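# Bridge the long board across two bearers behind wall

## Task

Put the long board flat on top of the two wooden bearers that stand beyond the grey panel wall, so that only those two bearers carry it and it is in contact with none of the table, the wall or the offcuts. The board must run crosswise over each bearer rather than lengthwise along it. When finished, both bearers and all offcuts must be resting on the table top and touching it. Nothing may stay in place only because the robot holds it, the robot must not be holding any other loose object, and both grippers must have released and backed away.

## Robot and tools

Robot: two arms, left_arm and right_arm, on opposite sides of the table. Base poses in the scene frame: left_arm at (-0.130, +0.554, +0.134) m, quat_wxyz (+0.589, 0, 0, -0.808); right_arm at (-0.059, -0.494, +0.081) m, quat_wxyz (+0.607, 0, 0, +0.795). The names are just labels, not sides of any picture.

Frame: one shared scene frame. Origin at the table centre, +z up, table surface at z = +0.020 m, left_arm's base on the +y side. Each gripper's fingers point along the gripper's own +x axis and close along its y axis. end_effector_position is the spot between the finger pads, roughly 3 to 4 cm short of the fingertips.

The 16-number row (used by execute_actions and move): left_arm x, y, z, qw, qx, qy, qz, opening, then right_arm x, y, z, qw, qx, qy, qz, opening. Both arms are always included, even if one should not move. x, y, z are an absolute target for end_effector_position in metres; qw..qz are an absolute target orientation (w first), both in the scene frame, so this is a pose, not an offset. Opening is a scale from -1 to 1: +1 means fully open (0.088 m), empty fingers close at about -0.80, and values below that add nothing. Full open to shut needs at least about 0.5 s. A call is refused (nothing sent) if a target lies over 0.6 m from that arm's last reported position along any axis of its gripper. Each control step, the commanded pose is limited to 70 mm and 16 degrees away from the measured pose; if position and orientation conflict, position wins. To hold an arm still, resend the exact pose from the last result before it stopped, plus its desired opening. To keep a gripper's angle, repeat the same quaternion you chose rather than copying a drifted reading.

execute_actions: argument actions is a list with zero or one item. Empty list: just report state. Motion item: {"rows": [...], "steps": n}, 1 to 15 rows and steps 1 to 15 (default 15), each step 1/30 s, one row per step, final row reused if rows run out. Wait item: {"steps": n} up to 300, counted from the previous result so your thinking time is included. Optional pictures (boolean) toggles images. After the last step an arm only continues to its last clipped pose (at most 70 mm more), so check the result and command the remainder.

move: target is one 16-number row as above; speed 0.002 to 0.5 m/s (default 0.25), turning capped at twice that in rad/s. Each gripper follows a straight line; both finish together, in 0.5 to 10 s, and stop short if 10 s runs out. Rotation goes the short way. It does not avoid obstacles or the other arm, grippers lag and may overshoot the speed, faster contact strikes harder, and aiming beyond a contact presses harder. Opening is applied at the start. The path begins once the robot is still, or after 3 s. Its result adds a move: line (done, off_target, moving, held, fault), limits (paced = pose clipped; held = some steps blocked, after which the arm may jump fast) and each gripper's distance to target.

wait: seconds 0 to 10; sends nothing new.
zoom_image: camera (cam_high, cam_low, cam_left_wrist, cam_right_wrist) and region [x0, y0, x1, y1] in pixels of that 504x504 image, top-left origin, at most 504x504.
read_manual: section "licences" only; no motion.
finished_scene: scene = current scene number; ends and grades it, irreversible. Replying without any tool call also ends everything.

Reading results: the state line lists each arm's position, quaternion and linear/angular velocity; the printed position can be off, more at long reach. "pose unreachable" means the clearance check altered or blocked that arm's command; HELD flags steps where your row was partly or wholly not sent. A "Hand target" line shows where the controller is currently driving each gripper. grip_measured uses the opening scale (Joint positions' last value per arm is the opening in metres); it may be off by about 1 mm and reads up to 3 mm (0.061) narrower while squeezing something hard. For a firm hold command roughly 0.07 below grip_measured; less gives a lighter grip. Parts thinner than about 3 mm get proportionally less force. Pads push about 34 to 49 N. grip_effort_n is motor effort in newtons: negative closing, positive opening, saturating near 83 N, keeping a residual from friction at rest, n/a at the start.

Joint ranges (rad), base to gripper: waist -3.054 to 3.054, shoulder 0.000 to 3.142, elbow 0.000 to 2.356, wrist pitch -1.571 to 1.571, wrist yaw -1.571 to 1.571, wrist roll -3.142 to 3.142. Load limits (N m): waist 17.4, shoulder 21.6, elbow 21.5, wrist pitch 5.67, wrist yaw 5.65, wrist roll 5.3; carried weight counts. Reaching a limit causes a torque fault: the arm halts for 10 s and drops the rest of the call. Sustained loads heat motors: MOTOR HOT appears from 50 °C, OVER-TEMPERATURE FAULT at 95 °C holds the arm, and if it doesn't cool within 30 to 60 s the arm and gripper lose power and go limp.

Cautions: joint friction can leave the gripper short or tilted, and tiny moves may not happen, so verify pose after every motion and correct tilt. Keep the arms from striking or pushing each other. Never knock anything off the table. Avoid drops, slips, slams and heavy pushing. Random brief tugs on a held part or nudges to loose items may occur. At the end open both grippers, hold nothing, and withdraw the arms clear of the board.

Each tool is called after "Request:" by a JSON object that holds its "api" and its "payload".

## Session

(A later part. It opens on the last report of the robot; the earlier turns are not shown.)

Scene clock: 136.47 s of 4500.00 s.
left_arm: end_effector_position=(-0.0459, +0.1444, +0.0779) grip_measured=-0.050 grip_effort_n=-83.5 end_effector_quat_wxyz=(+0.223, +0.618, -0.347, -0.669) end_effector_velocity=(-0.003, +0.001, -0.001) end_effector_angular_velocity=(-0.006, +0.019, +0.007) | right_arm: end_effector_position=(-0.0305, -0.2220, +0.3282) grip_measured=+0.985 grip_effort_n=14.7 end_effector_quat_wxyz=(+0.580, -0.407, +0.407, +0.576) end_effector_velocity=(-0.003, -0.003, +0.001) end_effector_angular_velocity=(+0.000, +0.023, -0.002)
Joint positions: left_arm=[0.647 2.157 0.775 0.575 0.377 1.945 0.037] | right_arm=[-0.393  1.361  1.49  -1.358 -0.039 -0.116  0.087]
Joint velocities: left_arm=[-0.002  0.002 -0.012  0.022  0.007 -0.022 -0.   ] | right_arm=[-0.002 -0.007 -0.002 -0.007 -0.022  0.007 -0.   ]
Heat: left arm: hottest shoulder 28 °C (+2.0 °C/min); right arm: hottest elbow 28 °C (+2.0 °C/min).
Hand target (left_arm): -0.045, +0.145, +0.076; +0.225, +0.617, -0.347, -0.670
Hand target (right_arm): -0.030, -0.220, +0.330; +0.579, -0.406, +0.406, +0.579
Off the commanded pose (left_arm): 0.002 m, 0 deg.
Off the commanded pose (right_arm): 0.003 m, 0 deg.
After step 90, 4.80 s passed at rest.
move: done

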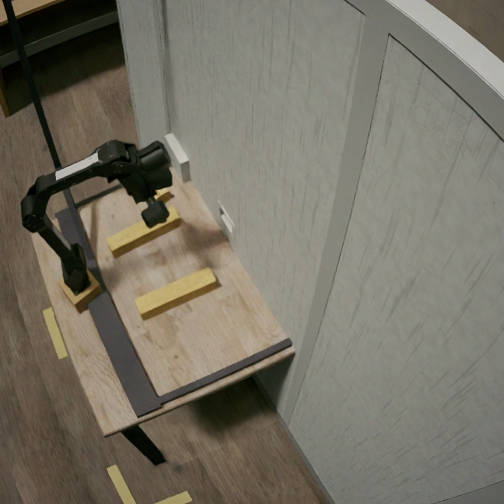

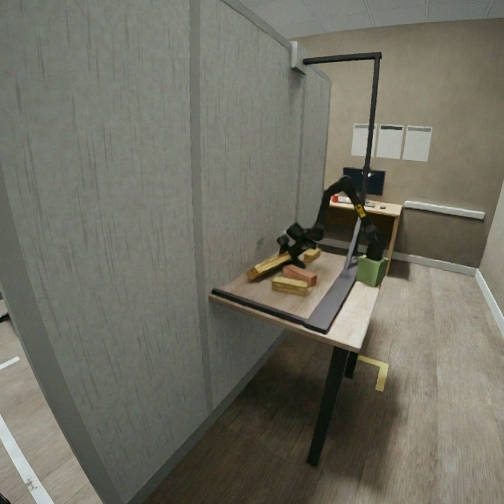

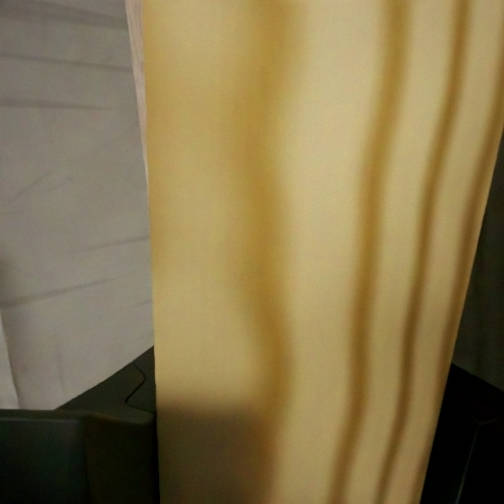

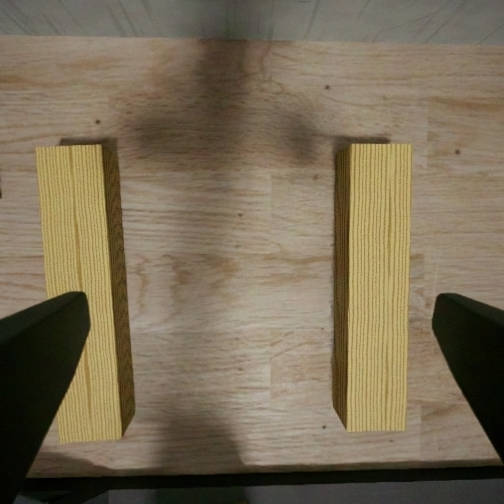

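Request:
{"api": "execute_actions", "payload": {"actions": [{"rows":[[-0.045,0.144,0.077,0.226,0.616,-0.347,-0.670,0.0,-0.03,-0.22,0.33,0.579,-0.406,0.406,0.579,1],[-0.045,0.144,0.077,0.226,0.616,-0.347,-0.670,0.05,-0.03,-0.22,0.33,0.579,-0.406,0.406,0.579,1],[-0.045,0.144,0.077,0.226,0.616,-0.347,-0.670,0.1,-0.03,-0.22,0.33,0.579,-0.406,0.406,0.579,1],[-0.045,0.144,0.077,0.226,0.616,-0.347,-0.670,0.15,-0.03,-0.22,0.33,0.579,-0.406,0.406,0.579,1],[-0.045,0.144,0.077,0.226,0.616,-0.347,-0.670,0.2,-0.03,-0.22,0.33,0.579,-0.406,0.406,0.579,1],[-0.045,0.144,0.077,0.226,0.616,-0.347,-0.670,0.25,-0.03,-0.22,0.33,0.579,-0.406,0.406,0.579,1],[-0.045,0.144,0.077,0.226,0.616,-0.347,-0.670,0.3,-0.03,-0.22,0.33,0.579,-0.406,0.406,0.579,1],[-0.045,0.144,0.077,0.226,0.616,-0.347,-0.670,0.35,-0.03,-0.22,0.33,0.579,-0.406,0.406,0.579,1],[-0.045,0.144,0.077,0.226,0.616,-0.347,-0.670,0.4,-0.03,-0.22,0.33,0.579,-0.406,0.406,0.579,1],[-0.045,0.144,0.077,0.226,0.616,-0.347,-0.670,0.45,-0.03,-0.22,0.33,0.579,-0.406,0.406,0.579,1],[-0.045,0.144,0.077,0.226,0.616,-0.347,-0.670,0.5,-0.03,-0.22,0.33,0.579,-0.406,0.406,0.579,1],[-0.045,0.144,0.077,0.226,0.616,-0.347,-0.670,0.55,-0.03,-0.22,0.33,0.579,-0.406,0.406,0.579,1],[-0.045,0.144,0.077,0.226,0.616,-0.347,-0.670,0.6,-0.03,-0.22,0.33,0.579,-0.406,0.406,0.579,1],[-0.045,0.144,0.077,0.226,0.616,-0.347,-0.670,0.65,-0.03,-0.22,0.33,0.579,-0.406,0.406,0.579,1]],"steps":15}], "pictures": false}}

Request:
{"api": "move", "payload": {"target": [-0.04,0.195,0.079,0.226,0.616,-0.347,-0.670,0.65,-0.03,-0.22,0.33,0.579,-0.406,0.406,0.579,1], "speed": 0.03}}

Request:
{"api": "zoom_image", "payload": {"camera": "cam_low", "region": [230, 190, 350, 300]}}

Scene clock: 151.87 s of 4500.00 s.
left_arm: end_effector_position=(-0.0461, +0.1435, +0.0791) grip_measured=+0.560 grip_effort_n=19.8 end_effector_quat_wxyz=(+0.226, +0.616, -0.351, -0.669) end_effector_velocity=(-0.005, -0.003, +0.005) end_effector_angular_velocity=(-0.026, +0.034, -0.013) | right_arm: end_effector_position=(-0.0305, -0.2220, +0.3282) grip_measured=+0.985 grip_effort_n=14.7 end_effector_quat_wxyz=(+0.580, -0.407, +0.407, +0.576) end_effector_velocity=(-0.001, -0.001, -0.000) end_effector_angular_velocity=(-0.006, +0.005, +0.007)
Joint positions: left_arm=[0.648 2.157 0.774 0.584 0.383 1.943 0.066] | right_arm=[-0.393  1.361  1.49  -1.358 -0.039 -0.116  0.087]
Joint velocities: left_arm=[-0.002 -0.002 -0.002  0.022  0.037 -0.022  0.05 ] | right_arm=[-0.002  0.002  0.002 -0.007 -0.007 -0.007 -0.   ]
Heat: left arm: hottest shoulder 28 °C (+1.0 °C/min); right arm: hottest elbow 28 °C (+2.0 °C/min).
Hand target (left_arm): -0.045, +0.144, +0.077; +0.226, +0.616, -0.347, -0.670
Hand target (right_arm): -0.030, -0.220, +0.330; +0.579, -0.406, +0.406, +0.579
Off the commanded pose (left_arm): 0.002 m, 0 deg.
Off the commanded pose (right_arm): 0.003 m, 0 deg.
Steps of this call (steps 1 to 90: nothing new was sent; then 11.90 s passed at rest; steps 91 to 105: all 15 steps of this action). Readings (end_effector_position):
91: left_arm (-0.0458, +0.1445, +0.0779) | right_arm (-0.0305, -0.2220, +0.3282)
92: left_arm (-0.0458, +0.1445, +0.0779) | right_arm (-0.0305, -0.2220, +0.3282)
94: left_arm (-0.0457, +0.1443, +0.0781) | right_arm (-0.0305, -0.2220, +0.3282)
98: left_arm (-0.0458, +0.1441, +0.0783) | right_arm (-0.0305, -0.2220, +0.3282)
105: the state above

Scene clock: 154.30 s of 4500.00 s.
left_arm: end_effector_position=(-0.0403, +0.1915, +0.0788) grip_measured=+0.647 grip_effort_n=19.3 end_effector_quat_wxyz=(+0.227, +0.615, -0.349, -0.669) end_effector_velocity=(-0.004, +0.005, -0.002) end_effector_angular_velocity=(+0.015, +0.017, -0.003) | right_arm: end_effector_position=(-0.0305, -0.2220, +0.3282) grip_measured=+0.985 grip_effort_n=14.7 end_effector_quat_wxyz=(+0.580, -0.407, +0.407, +0.576) end_effector_velocity=(-0.003, -0.003, +0.001) end_effector_angular_velocity=(+0.000, +0.018, +0.012)
Joint positions: left_arm=[0.725 2.081 0.595 0.662 0.436 2.001 0.071] | right_arm=[-0.393  1.361  1.49  -1.358 -0.039 -0.116  0.087]
Joint velocities: left_arm=[-0.002 -0.002 -0.012 -0.007  0.007 -0.007 -0.   ] | right_arm=[-0.002 -0.007 -0.002 -0.007 -0.022 -0.007 -0.   ]
Heat: left arm: hottest shoulder 28 °C (+1.0 °C/min); right arm: hottest elbow 28 °C (+1.0 °C/min).
Hand target (left_arm): -0.040, +0.195, +0.079; +0.226, +0.616, -0.347, -0.670
Hand target (right_arm): -0.030, -0.220, +0.330; +0.579, -0.406, +0.406, +0.579
Off the commanded pose (left_arm): 0.004 m, 0 deg.
Off the commanded pose (right_arm): 0.003 m, 0 deg.
move: done

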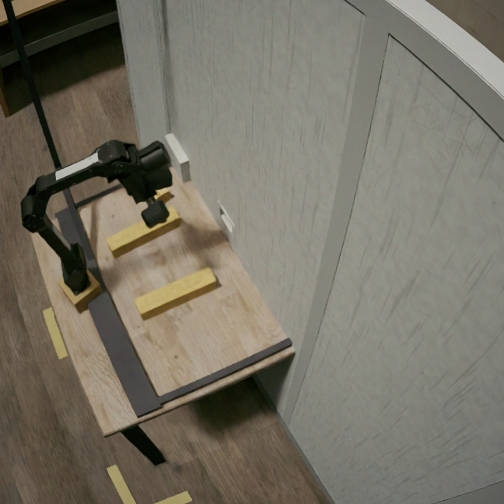

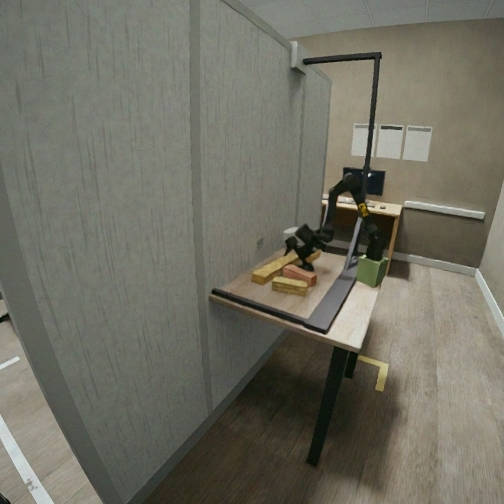

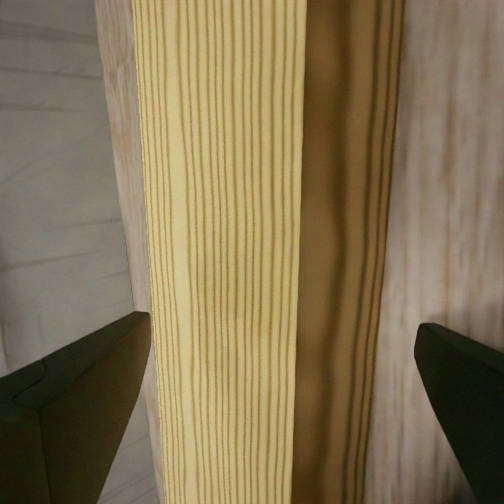

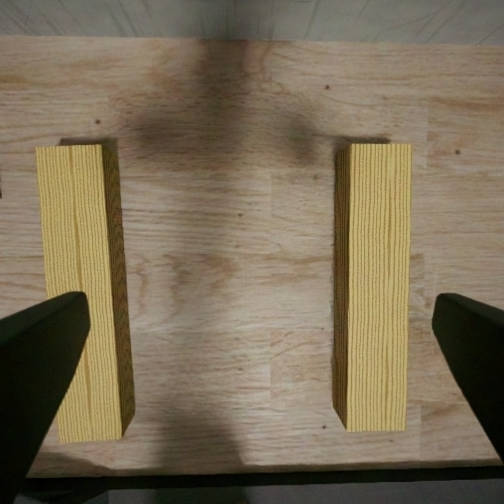

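Region (230, 190, 350, 300) of cam_low's 504x504 image, scaled by 4.200, with more detail than that image has; it fills the top 462 rows of this view, and the rest is white.

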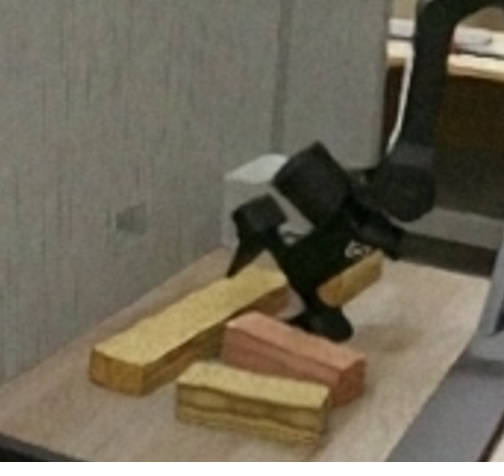

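Request:
{"api": "move", "payload": {"target": [0.0,0.18,0.30,0.579,0.406,0.406,-0.579,1,-0.035,-0.12,0.13,0.701,-0.092,0.092,0.701,1], "speed": 0.3}}

Scene clock: 180.57 s of 4500.00 s.
left_arm: end_effector_position=(-0.0016, +0.1819, +0.3018) grip_measured=+0.991 grip_effort_n=16.5 end_effector_quat_wxyz=(+0.580, +0.407, +0.401, -0.580) end_effector_velocity=(-0.001, +0.002, +0.001) end_effector_angular_velocity=(+0.014, +0.001, +0.007) | right_arm: end_effector_position=(-0.0335, -0.1185, +0.1353) grip_measured=+0.985 grip_effort_n=14.2 end_effector_quat_wxyz=(+0.701, -0.092, +0.085, +0.702) end_effector_velocity=(-0.000, -0.000, -0.000) end_effector_angular_velocity=(+0.007, +0.008, +0.003)
Joint positions: left_arm=[ 0.691  1.763  1.564 -1.04   0.125  0.364  0.088] | right_arm=[-0.377  1.899  0.33   1.317 -0.107 -0.038  0.087]
Joint velocities: left_arm=[-0.002  0.002  0.012 -0.022 -0.007 -0.007 -0.   ] | right_arm=[-0.002  0.012 -0.002  0.022 -0.007  0.007 -0.   ]
Heat: left arm: hottest shoulder 29 °C (+2.0 °C/min); right arm: hottest elbow 28 °C (+1.0 °C/min).
Hand target (left_arm): +0.000, +0.180, +0.299; +0.579, +0.405, +0.406, -0.579
Hand target (right_arm): -0.036, -0.120, +0.131; +0.698, -0.093, +0.092, +0.704
Off the commanded pose (left_arm): 0.003 m, 1 deg.
Off the commanded pose (right_arm): 0.006 m, 1 deg.
After step 90, 19.80 s passed at rest.
move: done

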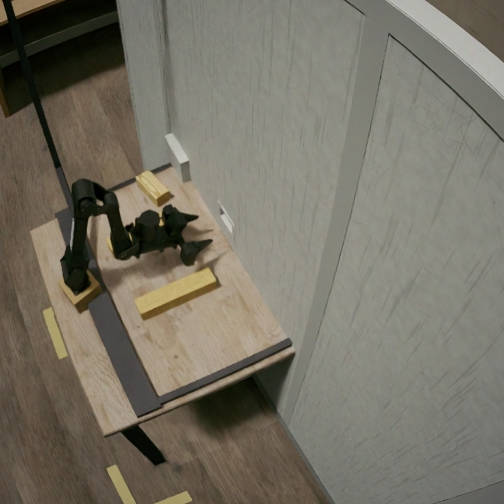

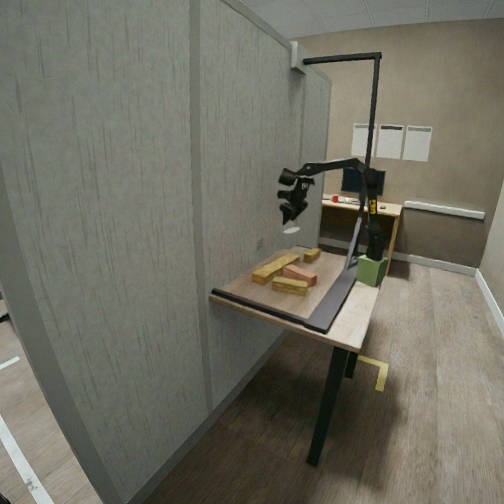

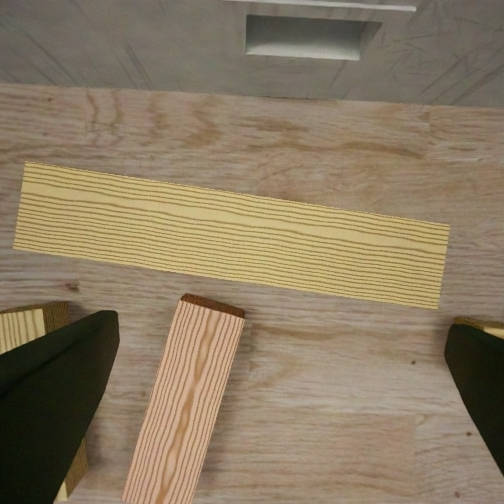

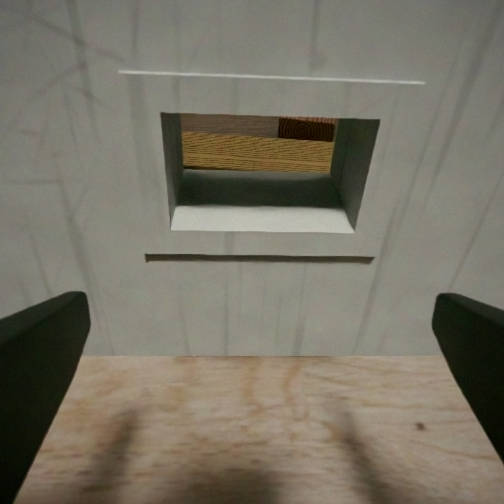

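Request:
{"api": "move", "payload": {"target": [-0.022,0.14,0.12,0.865,0.026,0.499,-0.045,1,-0.035,-0.12,0.13,0.701,-0.092,0.092,0.701,1], "speed": 0.3}}

Scene clock: 212.30 s of 4500.00 s.
left_arm: end_effector_position=(-0.0213, +0.1400, +0.1252) grip_measured=+0.991 grip_effort_n=16.0 end_effector_quat_wxyz=(+0.864, +0.021, +0.501, -0.048) end_effector_velocity=(-0.002, +0.001, -0.001) end_effector_angular_velocity=(-0.004, +0.009, +0.016) | right_arm: end_effector_position=(-0.0342, -0.1183, +0.1343) grip_measured=+0.985 grip_effort_n=14.7 end_effector_quat_wxyz=(+0.701, -0.090, +0.085, +0.702) end_effector_velocity=(+0.002, -0.003, -0.003) end_effector_angular_velocity=(-0.012, -0.008, -0.008)
Joint positions: left_arm=[ 0.396  2.218  1.46  -0.696 -0.508 -1.355  0.088] | right_arm=[-0.376  1.91   0.33   1.329 -0.107 -0.035  0.087]
Joint velocities: left_arm=[-0.002  0.002  0.002 -0.007  0.007 -0.022  0.   ] | right_arm=[-0.002 -0.002 -0.007 -0.007  0.007 -0.007  0.   ]
Heat: left arm: hottest shoulder 28 °C (+0.0 °C/min); right arm: hottest wrist pitch 27 °C (-1.0 °C/min).
Hand target (left_arm): -0.022, +0.140, +0.120; +0.864, +0.026, +0.501, -0.044
Hand target (right_arm): -0.035, -0.120, +0.130; +0.701, -0.092, +0.092, +0.701
Off the commanded pose (left_arm): 0.005 m, 1 deg.
Off the commanded pose (right_arm): 0.005 m, 1 deg.
After step 90, 25.73 s passed at rest.
move: done

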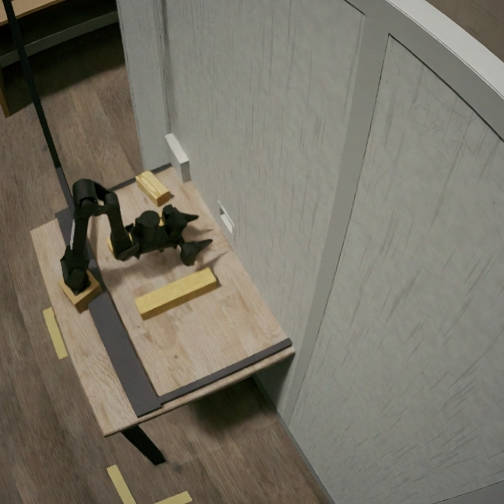

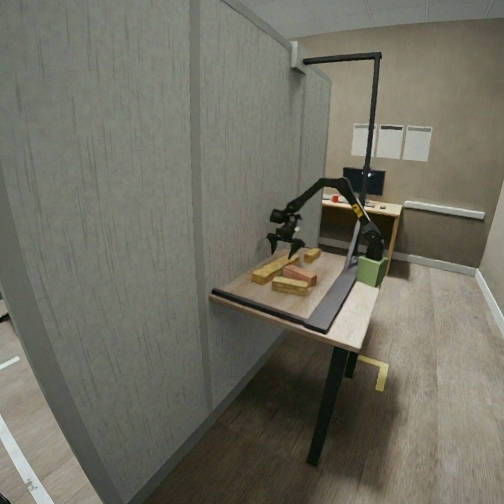

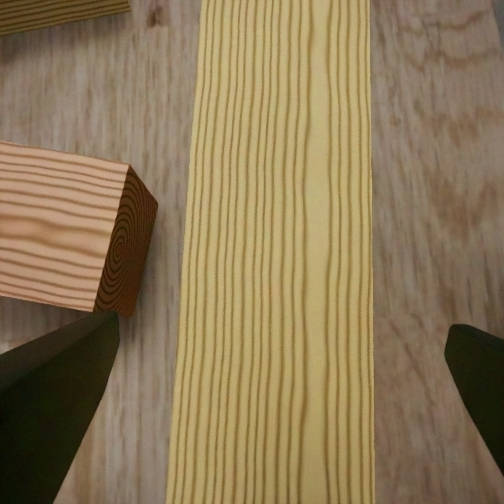

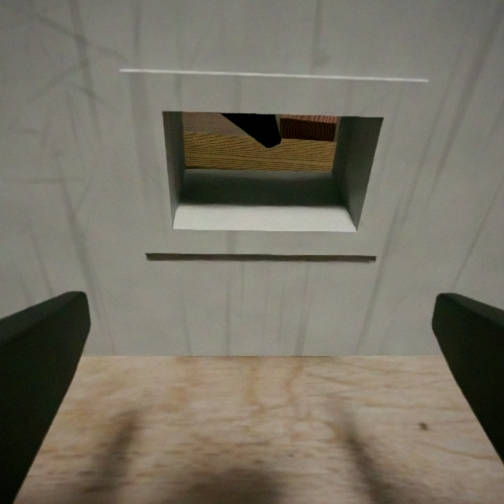

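Request:
{"api": "move", "payload": {"target": [-0.034,0.141,0.052,0.865,0.026,0.499,-0.045,0.85,-0.035,-0.12,0.13,0.701,-0.092,0.092,0.701,1], "speed": 0.08}}

Request:
{"api": "zoom_image", "payload": {"camera": "cam_low", "region": [230, 190, 350, 300]}}

Scene clock: 218.70 s of 4500.00 s.
left_arm: end_effector_position=(-0.0331, +0.1363, +0.0616) grip_measured=+0.853 grip_effort_n=-14.7 end_effector_quat_wxyz=(+0.865, +0.017, +0.498, -0.051) end_effector_velocity=(-0.000, +0.003, -0.001) end_effector_angular_velocity=(+0.002, -0.005, +0.017) | right_arm: end_effector_position=(-0.0342, -0.1183, +0.1343) grip_measured=+0.985 grip_effort_n=14.2 end_effector_quat_wxyz=(+0.701, -0.090, +0.085, +0.702) end_effector_velocity=(+0.002, -0.002, +0.000) end_effector_angular_velocity=(+0.002, -0.009, -0.008)
Joint positions: left_arm=[ 0.365  2.364  1.418 -0.513 -0.517 -1.39   0.081] | right_arm=[-0.376  1.91   0.33   1.329 -0.107 -0.034  0.087]
Joint velocities: left_arm=[-0.002  0.002 -0.002 -0.007 -0.007 -0.022 -0.   ] | right_arm=[-0.002 -0.002 -0.007  0.007  0.007 -0.007 -0.   ]
Heat: left arm: hottest shoulder 29 °C (+1.0 °C/min); right arm: hottest wrist pitch 28 °C (+0.0 °C/min).
Hand target (left_arm): -0.034, +0.141, +0.052; +0.865, +0.026, +0.499, -0.045
Hand target (right_arm): -0.035, -0.120, +0.130; +0.701, -0.092, +0.092, +0.701
Off the commanded pose (left_arm): 0.011 m, 1 deg.
Off the commanded pose (right_arm): 0.005 m, 1 deg.
After step 90, 2.17 s passed at rest.
move: off_target (left_arm)

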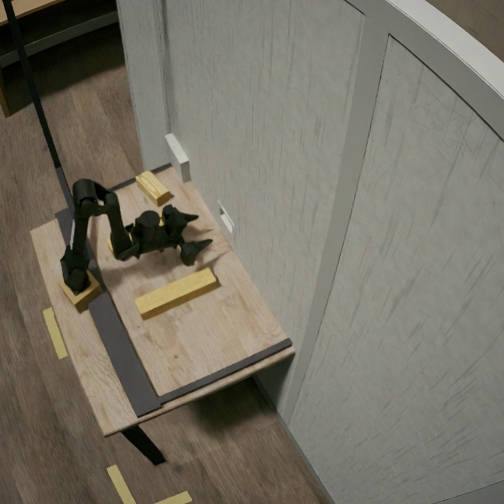

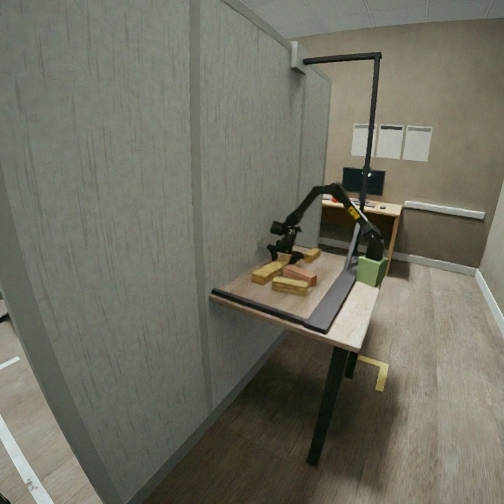

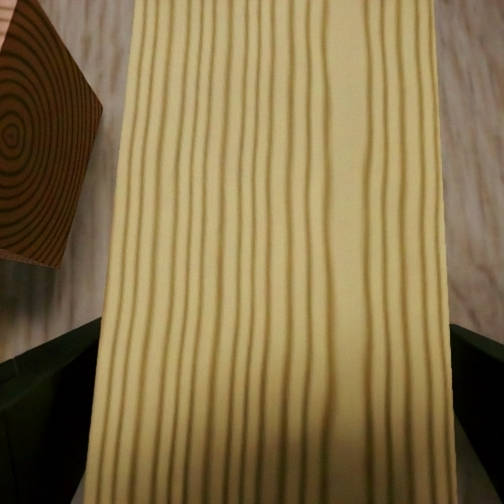

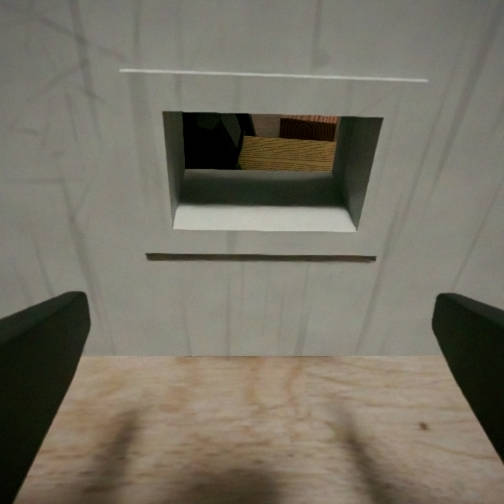

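Region (230, 190, 350, 300) of cam_low's 504x504 image, scaled by 4.200, with more detail than that image has; it fills the top 462 rows of this view, and the rest is white.

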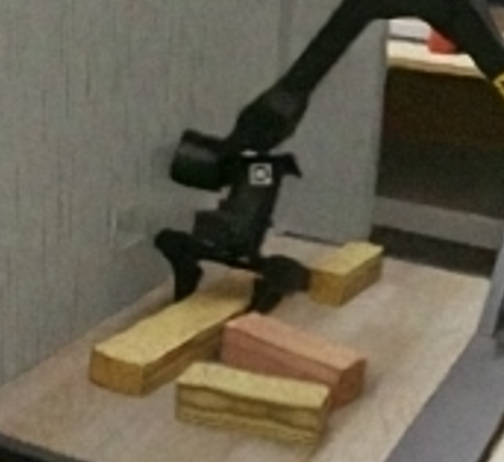

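Request:
{"api": "move", "payload": {"target": [-0.034,0.142,0.064,0.865,0.026,0.499,-0.045,0.85,-0.035,-0.12,0.13,0.701,-0.092,0.092,0.701,1], "speed": 0.03}}

Request:
{"api": "move", "payload": {"target": [-0.034,0.142,0.064,0.865,0.026,0.499,-0.045,0.33,-0.035,-0.12,0.13,0.701,-0.092,0.092,0.701,1], "speed": 0.03}}

Request:
{"api": "move", "payload": {"target": [-0.034,0.16,0.155,0.865,0.026,0.499,-0.045,0.33,-0.035,-0.12,0.13,0.701,-0.092,0.092,0.701,1], "speed": 0.1}}

Request:
{"api": "zoom_image", "payload": {"camera": "cam_low", "region": [230, 190, 350, 300]}}

Scene clock: 226.97 s of 4500.00 s.
left_arm: end_effector_position=(-0.0331, +0.1403, +0.0616) grip_measured=+0.853 grip_effort_n=-14.7 end_effector_quat_wxyz=(+0.865, +0.025, +0.499, -0.045) end_effector_velocity=(+0.002, +0.002, +0.002) end_effector_angular_velocity=(-0.002, -0.020, +0.019) | right_arm: end_effector_position=(-0.0342, -0.1183, +0.1344) grip_measured=+0.985 grip_effort_n=14.7 end_effector_quat_wxyz=(+0.701, -0.090, +0.085, +0.702) end_effector_velocity=(+0.002, -0.002, -0.001) end_effector_angular_velocity=(-0.007, -0.022, -0.004)
Joint positions: left_arm=[ 0.365  2.363  1.418 -0.534 -0.518 -1.39   0.081] | right_arm=[-0.376  1.91   0.33   1.33  -0.107 -0.034  0.087]
Joint velocities: left_arm=[-0.002 -0.002 -0.002 -0.007 -0.022 -0.022 -0.   ] | right_arm=[-0.002 -0.007 -0.007 -0.007  0.007 -0.022  0.   ]
Heat: left arm: hottest shoulder 29 °C (+0.0 °C/min); right arm: hottest wrist pitch 29 °C (+1.0 °C/min).
Hand target (left_arm): -0.034, +0.142, +0.064; +0.865, +0.026, +0.499, -0.045
Hand target (right_arm): -0.035, -0.120, +0.130; +0.701, -0.092, +0.092, +0.701
Off the commanded pose (left_arm): 0.003 m, 0 deg.
Off the commanded pose (right_arm): 0.005 m, 1 deg.
After step 90, 4.57 s passed at rest.
move: done

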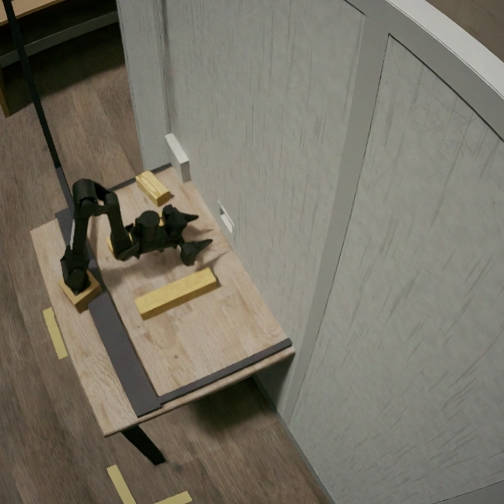

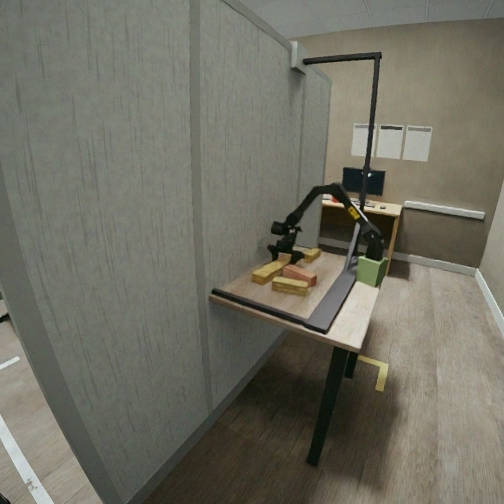

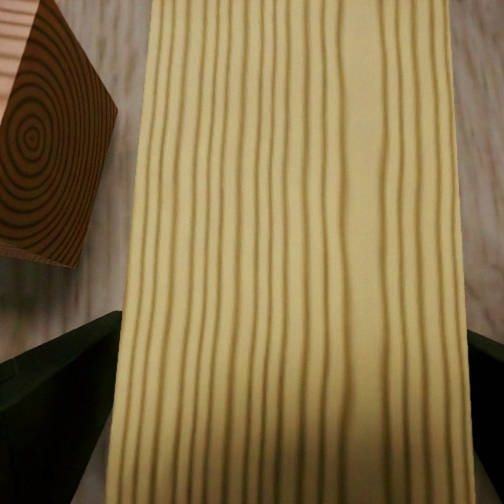

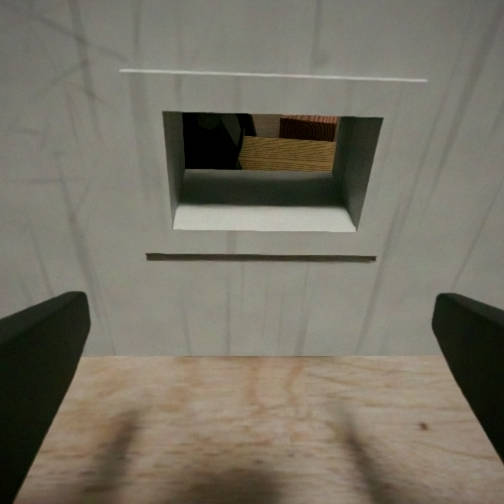

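Scene clock: 227.67 s of 4500.00 s.
left_arm: end_effector_position=(-0.0332, +0.1406, +0.0617) grip_measured=+0.480 grip_effort_n=-83.5 end_effector_quat_wxyz=(+0.866, +0.026, +0.498, -0.045) end_effector_velocity=(-0.002, +0.002, +0.002) end_effector_angular_velocity=(+0.021, -0.007, -0.013) | right_arm: end_effector_position=(-0.0342, -0.1183, +0.1344) grip_measured=+0.985 grip_effort_n=14.7 end_effector_quat_wxyz=(+0.701, -0.090, +0.085, +0.702) end_effector_velocity=(-0.004, -0.002, -0.006) end_effector_angular_velocity=(-0.026, +0.015, +0.022)
Joint positions: left_arm=[ 0.365  2.363  1.418 -0.535 -0.519 -1.391  0.062] | right_arm=[-0.376  1.91   0.33   1.33  -0.107 -0.034  0.087]
Joint velocities: left_arm=[-0.007 -0.002  0.002 -0.022 -0.007  0.007 -0.   ] | right_arm=[ 0.002  0.002 -0.002 -0.022 -0.022  0.007  0.   ]
Heat: left arm: hottest shoulder 29 °C (+0.0 °C/min); right arm: hottest wrist pitch 29 °C (+1.0 °C/min).
Hand target (left_arm): -0.034, +0.142, +0.064; +0.865, +0.026, +0.499, -0.045
Hand target (right_arm): -0.035, -0.120, +0.130; +0.701, -0.092, +0.092, +0.701
Off the commanded pose (left_arm): 0.003 m, 0 deg.
Off the commanded pose (right_arm): 0.005 m, 1 deg.
move: done

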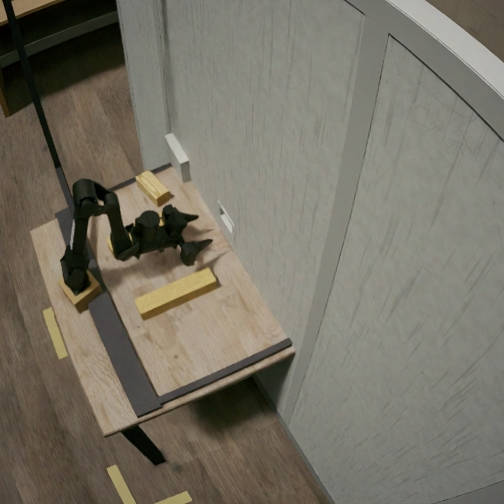

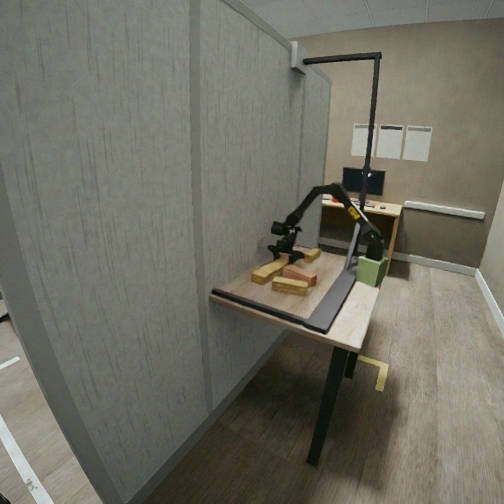

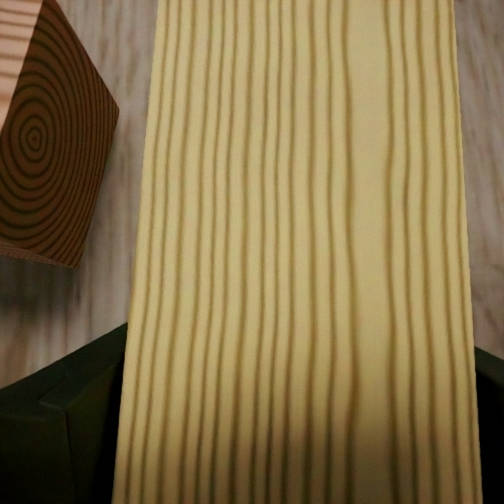

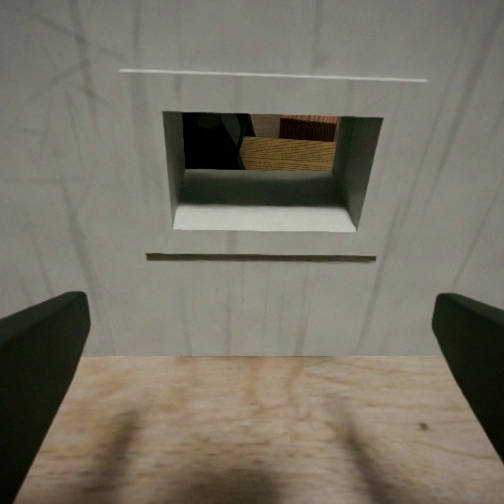

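Scene clock: 229.00 s of 4500.00 s.
left_arm: end_effector_position=(-0.0358, +0.1656, +0.1405) grip_measured=+0.480 grip_effort_n=-83.5 end_effector_quat_wxyz=(+0.862, +0.042, +0.504, -0.036) end_effector_velocity=(-0.002, +0.000, -0.001) end_effector_angular_velocity=(-0.014, +0.008, +0.016) | right_arm: end_effector_position=(-0.0342, -0.1183, +0.1344) grip_measured=+0.985 grip_effort_n=14.2 end_effector_quat_wxyz=(+0.701, -0.090, +0.085, +0.702) end_effector_velocity=(-0.000, -0.000, +0.002) end_effector_angular_velocity=(+0.007, +0.008, +0.003)
Joint positions: left_arm=[ 0.365  2.135  1.394 -0.778 -0.509 -1.391  0.062] | right_arm=[-0.376  1.91   0.33   1.33  -0.107 -0.034  0.087]
Joint velocities: left_arm=[-0.002 -0.002 -0.007  0.007  0.007 -0.022 -0.   ] | right_arm=[-0.002 -0.002 -0.002  0.007 -0.007  0.007 -0.   ]
Heat: left arm: hottest shoulder 30 °C (+1.0 °C/min); right arm: hottest wrist pitch 29 °C (+1.0 °C/min).
Hand target (left_arm): -0.034, +0.160, +0.155; +0.865, +0.026, +0.499, -0.045
Hand target (right_arm): -0.035, -0.120, +0.130; +0.701, -0.092, +0.092, +0.701
Off the commanded pose (left_arm): 0.016 m, 2 deg.
Off the commanded pose (right_arm): 0.005 m, 1 deg.
move: off_target (left_arm)

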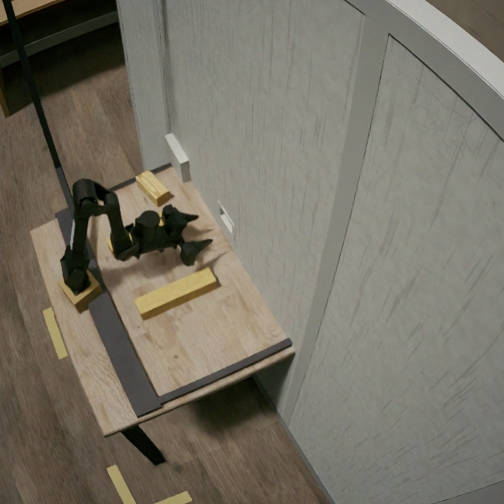

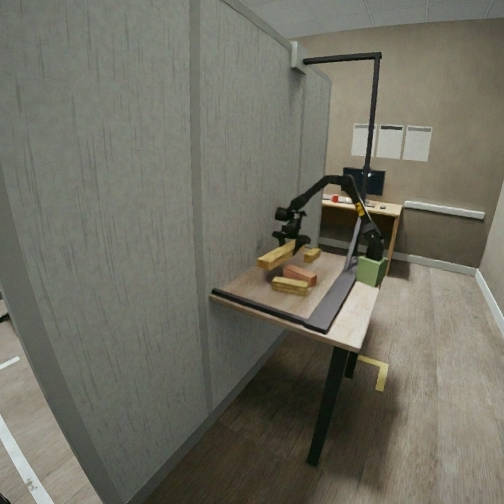

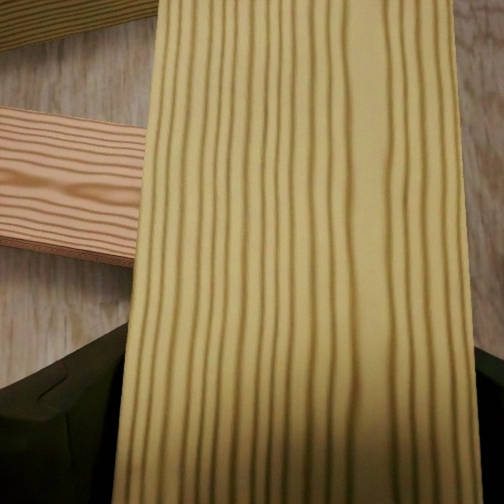

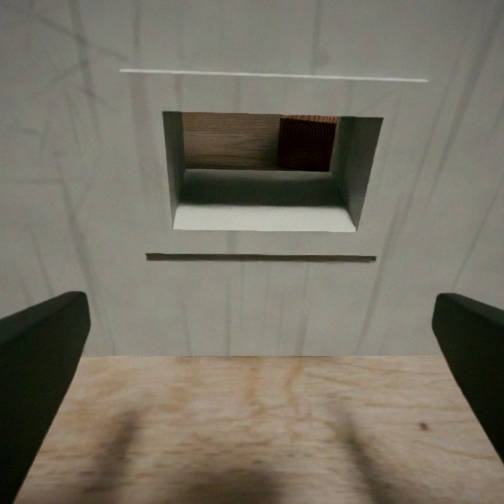

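Region (230, 190, 350, 300) of cam_low's 504x504 image, scaled by 4.200, with more detail than that image has; it fills the top 462 rows of this view, and the rest is white.

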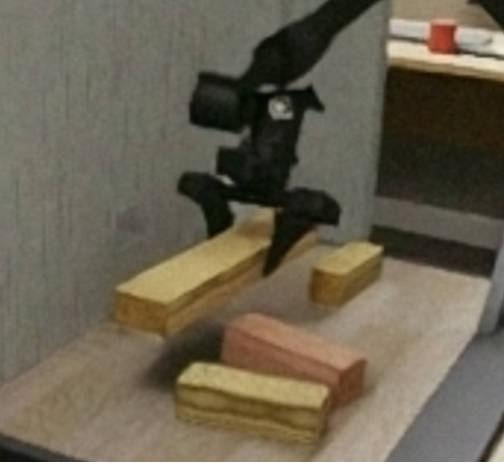

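Request:
{"api": "move", "payload": {"target": [-0.034,0.26,0.165,0.837,0.129,0.483,-0.224,0.36,-0.035,-0.12,0.13,0.701,-0.092,0.092,0.701,1], "speed": 0.15}}

Request:
{"api": "move", "payload": {"target": [-0.03,0.29,0.158,0.612,0.354,0.354,-0.612,0.36,-0.035,-0.12,0.13,0.701,-0.092,0.092,0.701,1], "speed": 0.2}}

Request:
{"api": "zoom_image", "payload": {"camera": "cam_low", "region": [240, 190, 370, 300]}}

Scene clock: 235.43 s of 4500.00 s.
left_arm: end_effector_position=(-0.0360, +0.2625, +0.1573) grip_measured=+0.480 grip_effort_n=-83.5 end_effector_quat_wxyz=(+0.833, +0.140, +0.489, -0.218) end_effector_velocity=(-0.000, +0.003, -0.000) end_effector_angular_velocity=(+0.008, -0.012, -0.020) | right_arm: end_effector_position=(-0.0342, -0.1183, +0.1344) grip_measured=+0.985 grip_effort_n=14.7 end_effector_quat_wxyz=(+0.701, -0.090, +0.085, +0.702) end_effector_velocity=(+0.002, -0.003, -0.003) end_effector_angular_velocity=(-0.012, -0.008, -0.008)
Joint positions: left_arm=[ 0.427  1.624  0.761 -0.405 -0.409 -0.863  0.062] | right_arm=[-0.376  1.91   0.33   1.33  -0.107 -0.034  0.087]
Joint velocities: left_arm=[-0.002 -0.012 -0.017  0.007 -0.007  0.022 -0.   ] | right_arm=[-0.002 -0.002 -0.007 -0.007  0.007 -0.007 -0.   ]
Heat: left arm: hottest shoulder 31 °C (+2.0 °C/min); right arm: hottest wrist pitch 29 °C (+1.0 °C/min).
Hand target (left_arm): -0.034, +0.260, +0.165; +0.837, +0.129, +0.482, -0.224
Hand target (right_arm): -0.035, -0.120, +0.130; +0.701, -0.092, +0.092, +0.701
Off the commanded pose (left_arm): 0.008 m, 2 deg.
Off the commanded pose (right_arm): 0.005 m, 1 deg.
After step 100, 1.33 s passed at rest.
move: done

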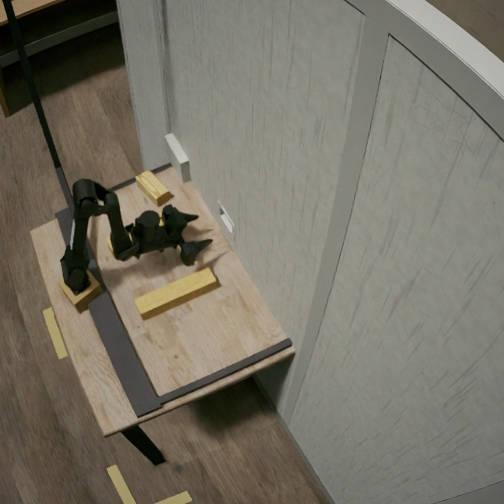

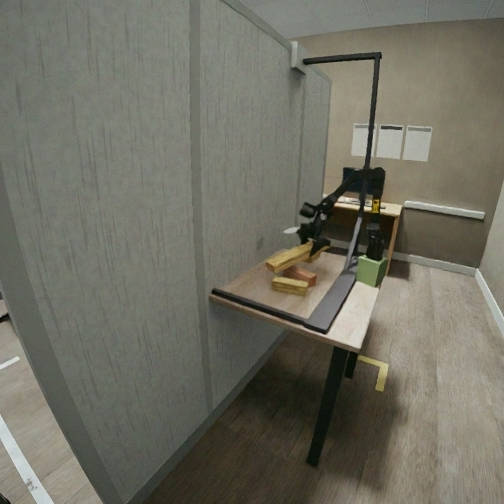

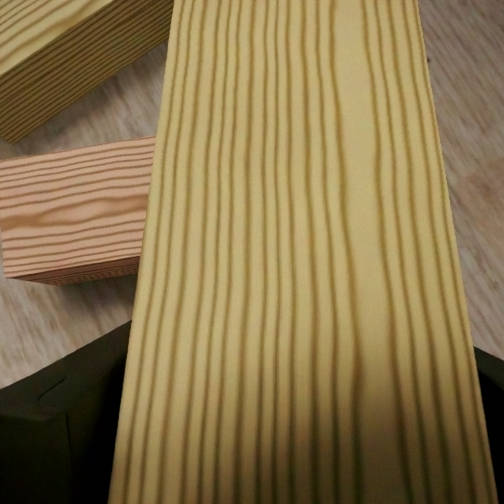

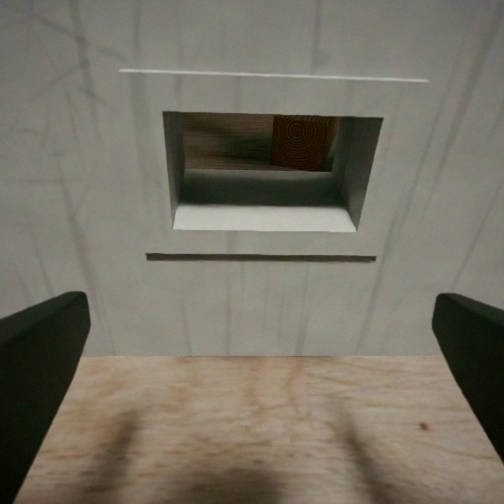

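Scene clock: 238.90 s of 4500.00 s.
left_arm: end_effector_position=(-0.0313, +0.2957, +0.1513) grip_measured=+0.480 grip_effort_n=-83.5 end_effector_quat_wxyz=(+0.607, +0.360, +0.364, -0.608) end_effector_velocity=(+0.001, -0.001, +0.000) end_effector_angular_velocity=(-0.003, -0.006, +0.007) | right_arm: end_effector_position=(-0.0342, -0.1183, +0.1344) grip_measured=+0.985 grip_effort_n=14.2 end_effector_quat_wxyz=(+0.701, -0.090, +0.085, +0.702) end_effector_velocity=(-0.000, -0.001, -0.001) end_effector_angular_velocity=(-0.007, -0.004, +0.006)
Joint positions: left_arm=[ 0.799  1.428  0.532 -0.232  0.227  0.432  0.063] | right_arm=[-0.376  1.91   0.33   1.33  -0.107 -0.034  0.087]
Joint velocities: left_arm=[-0.002 -0.002 -0.002  0.007 -0.007 -0.007 -0.   ] | right_arm=[-0.002 -0.002 -0.002 -0.007 -0.007 -0.007 -0.   ]
Heat: left arm: hottest shoulder 31 °C (+2.0 °C/min); right arm: hottest wrist pitch 29 °C (+1.0 °C/min).
Hand target (left_arm): -0.030, +0.290, +0.158; +0.613, +0.355, +0.352, -0.612
Hand target (right_arm): -0.035, -0.120, +0.130; +0.701, -0.092, +0.092, +0.701
Off the commanded pose (left_arm): 0.009 m, 2 deg.
Off the commanded pose (right_arm): 0.005 m, 1 deg.
move: off_target (left_arm)

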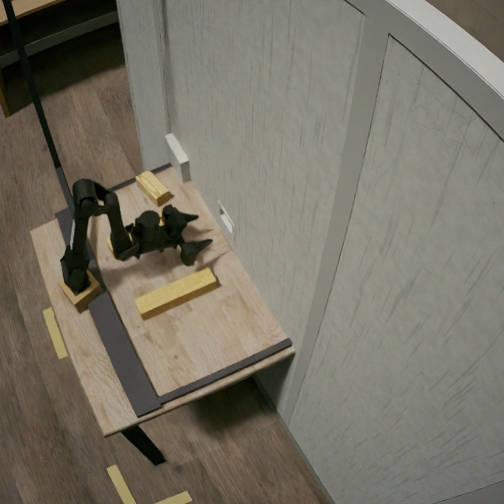

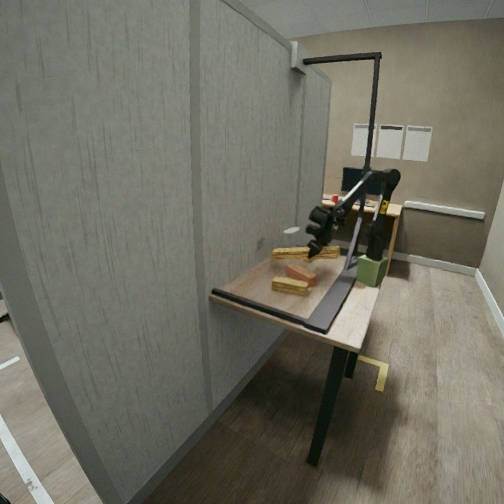

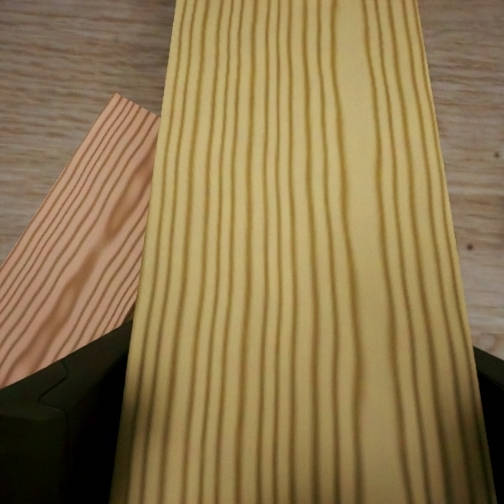

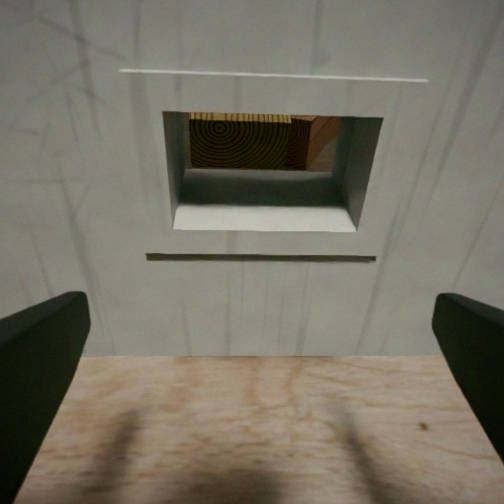

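Region (240, 190, 370, 300) of cam_low's 504x504 image, scaled by 3.877, with more detail than that image has; it fills the top 426 rows of this view, and the rest is white.

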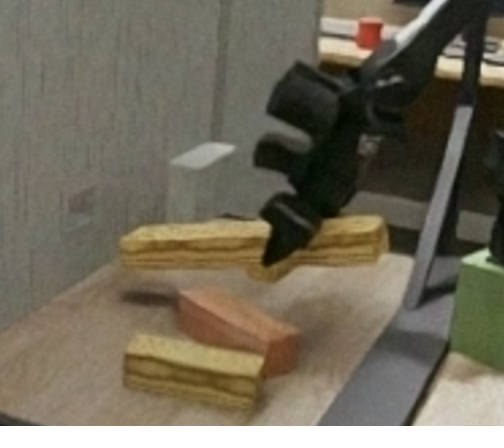

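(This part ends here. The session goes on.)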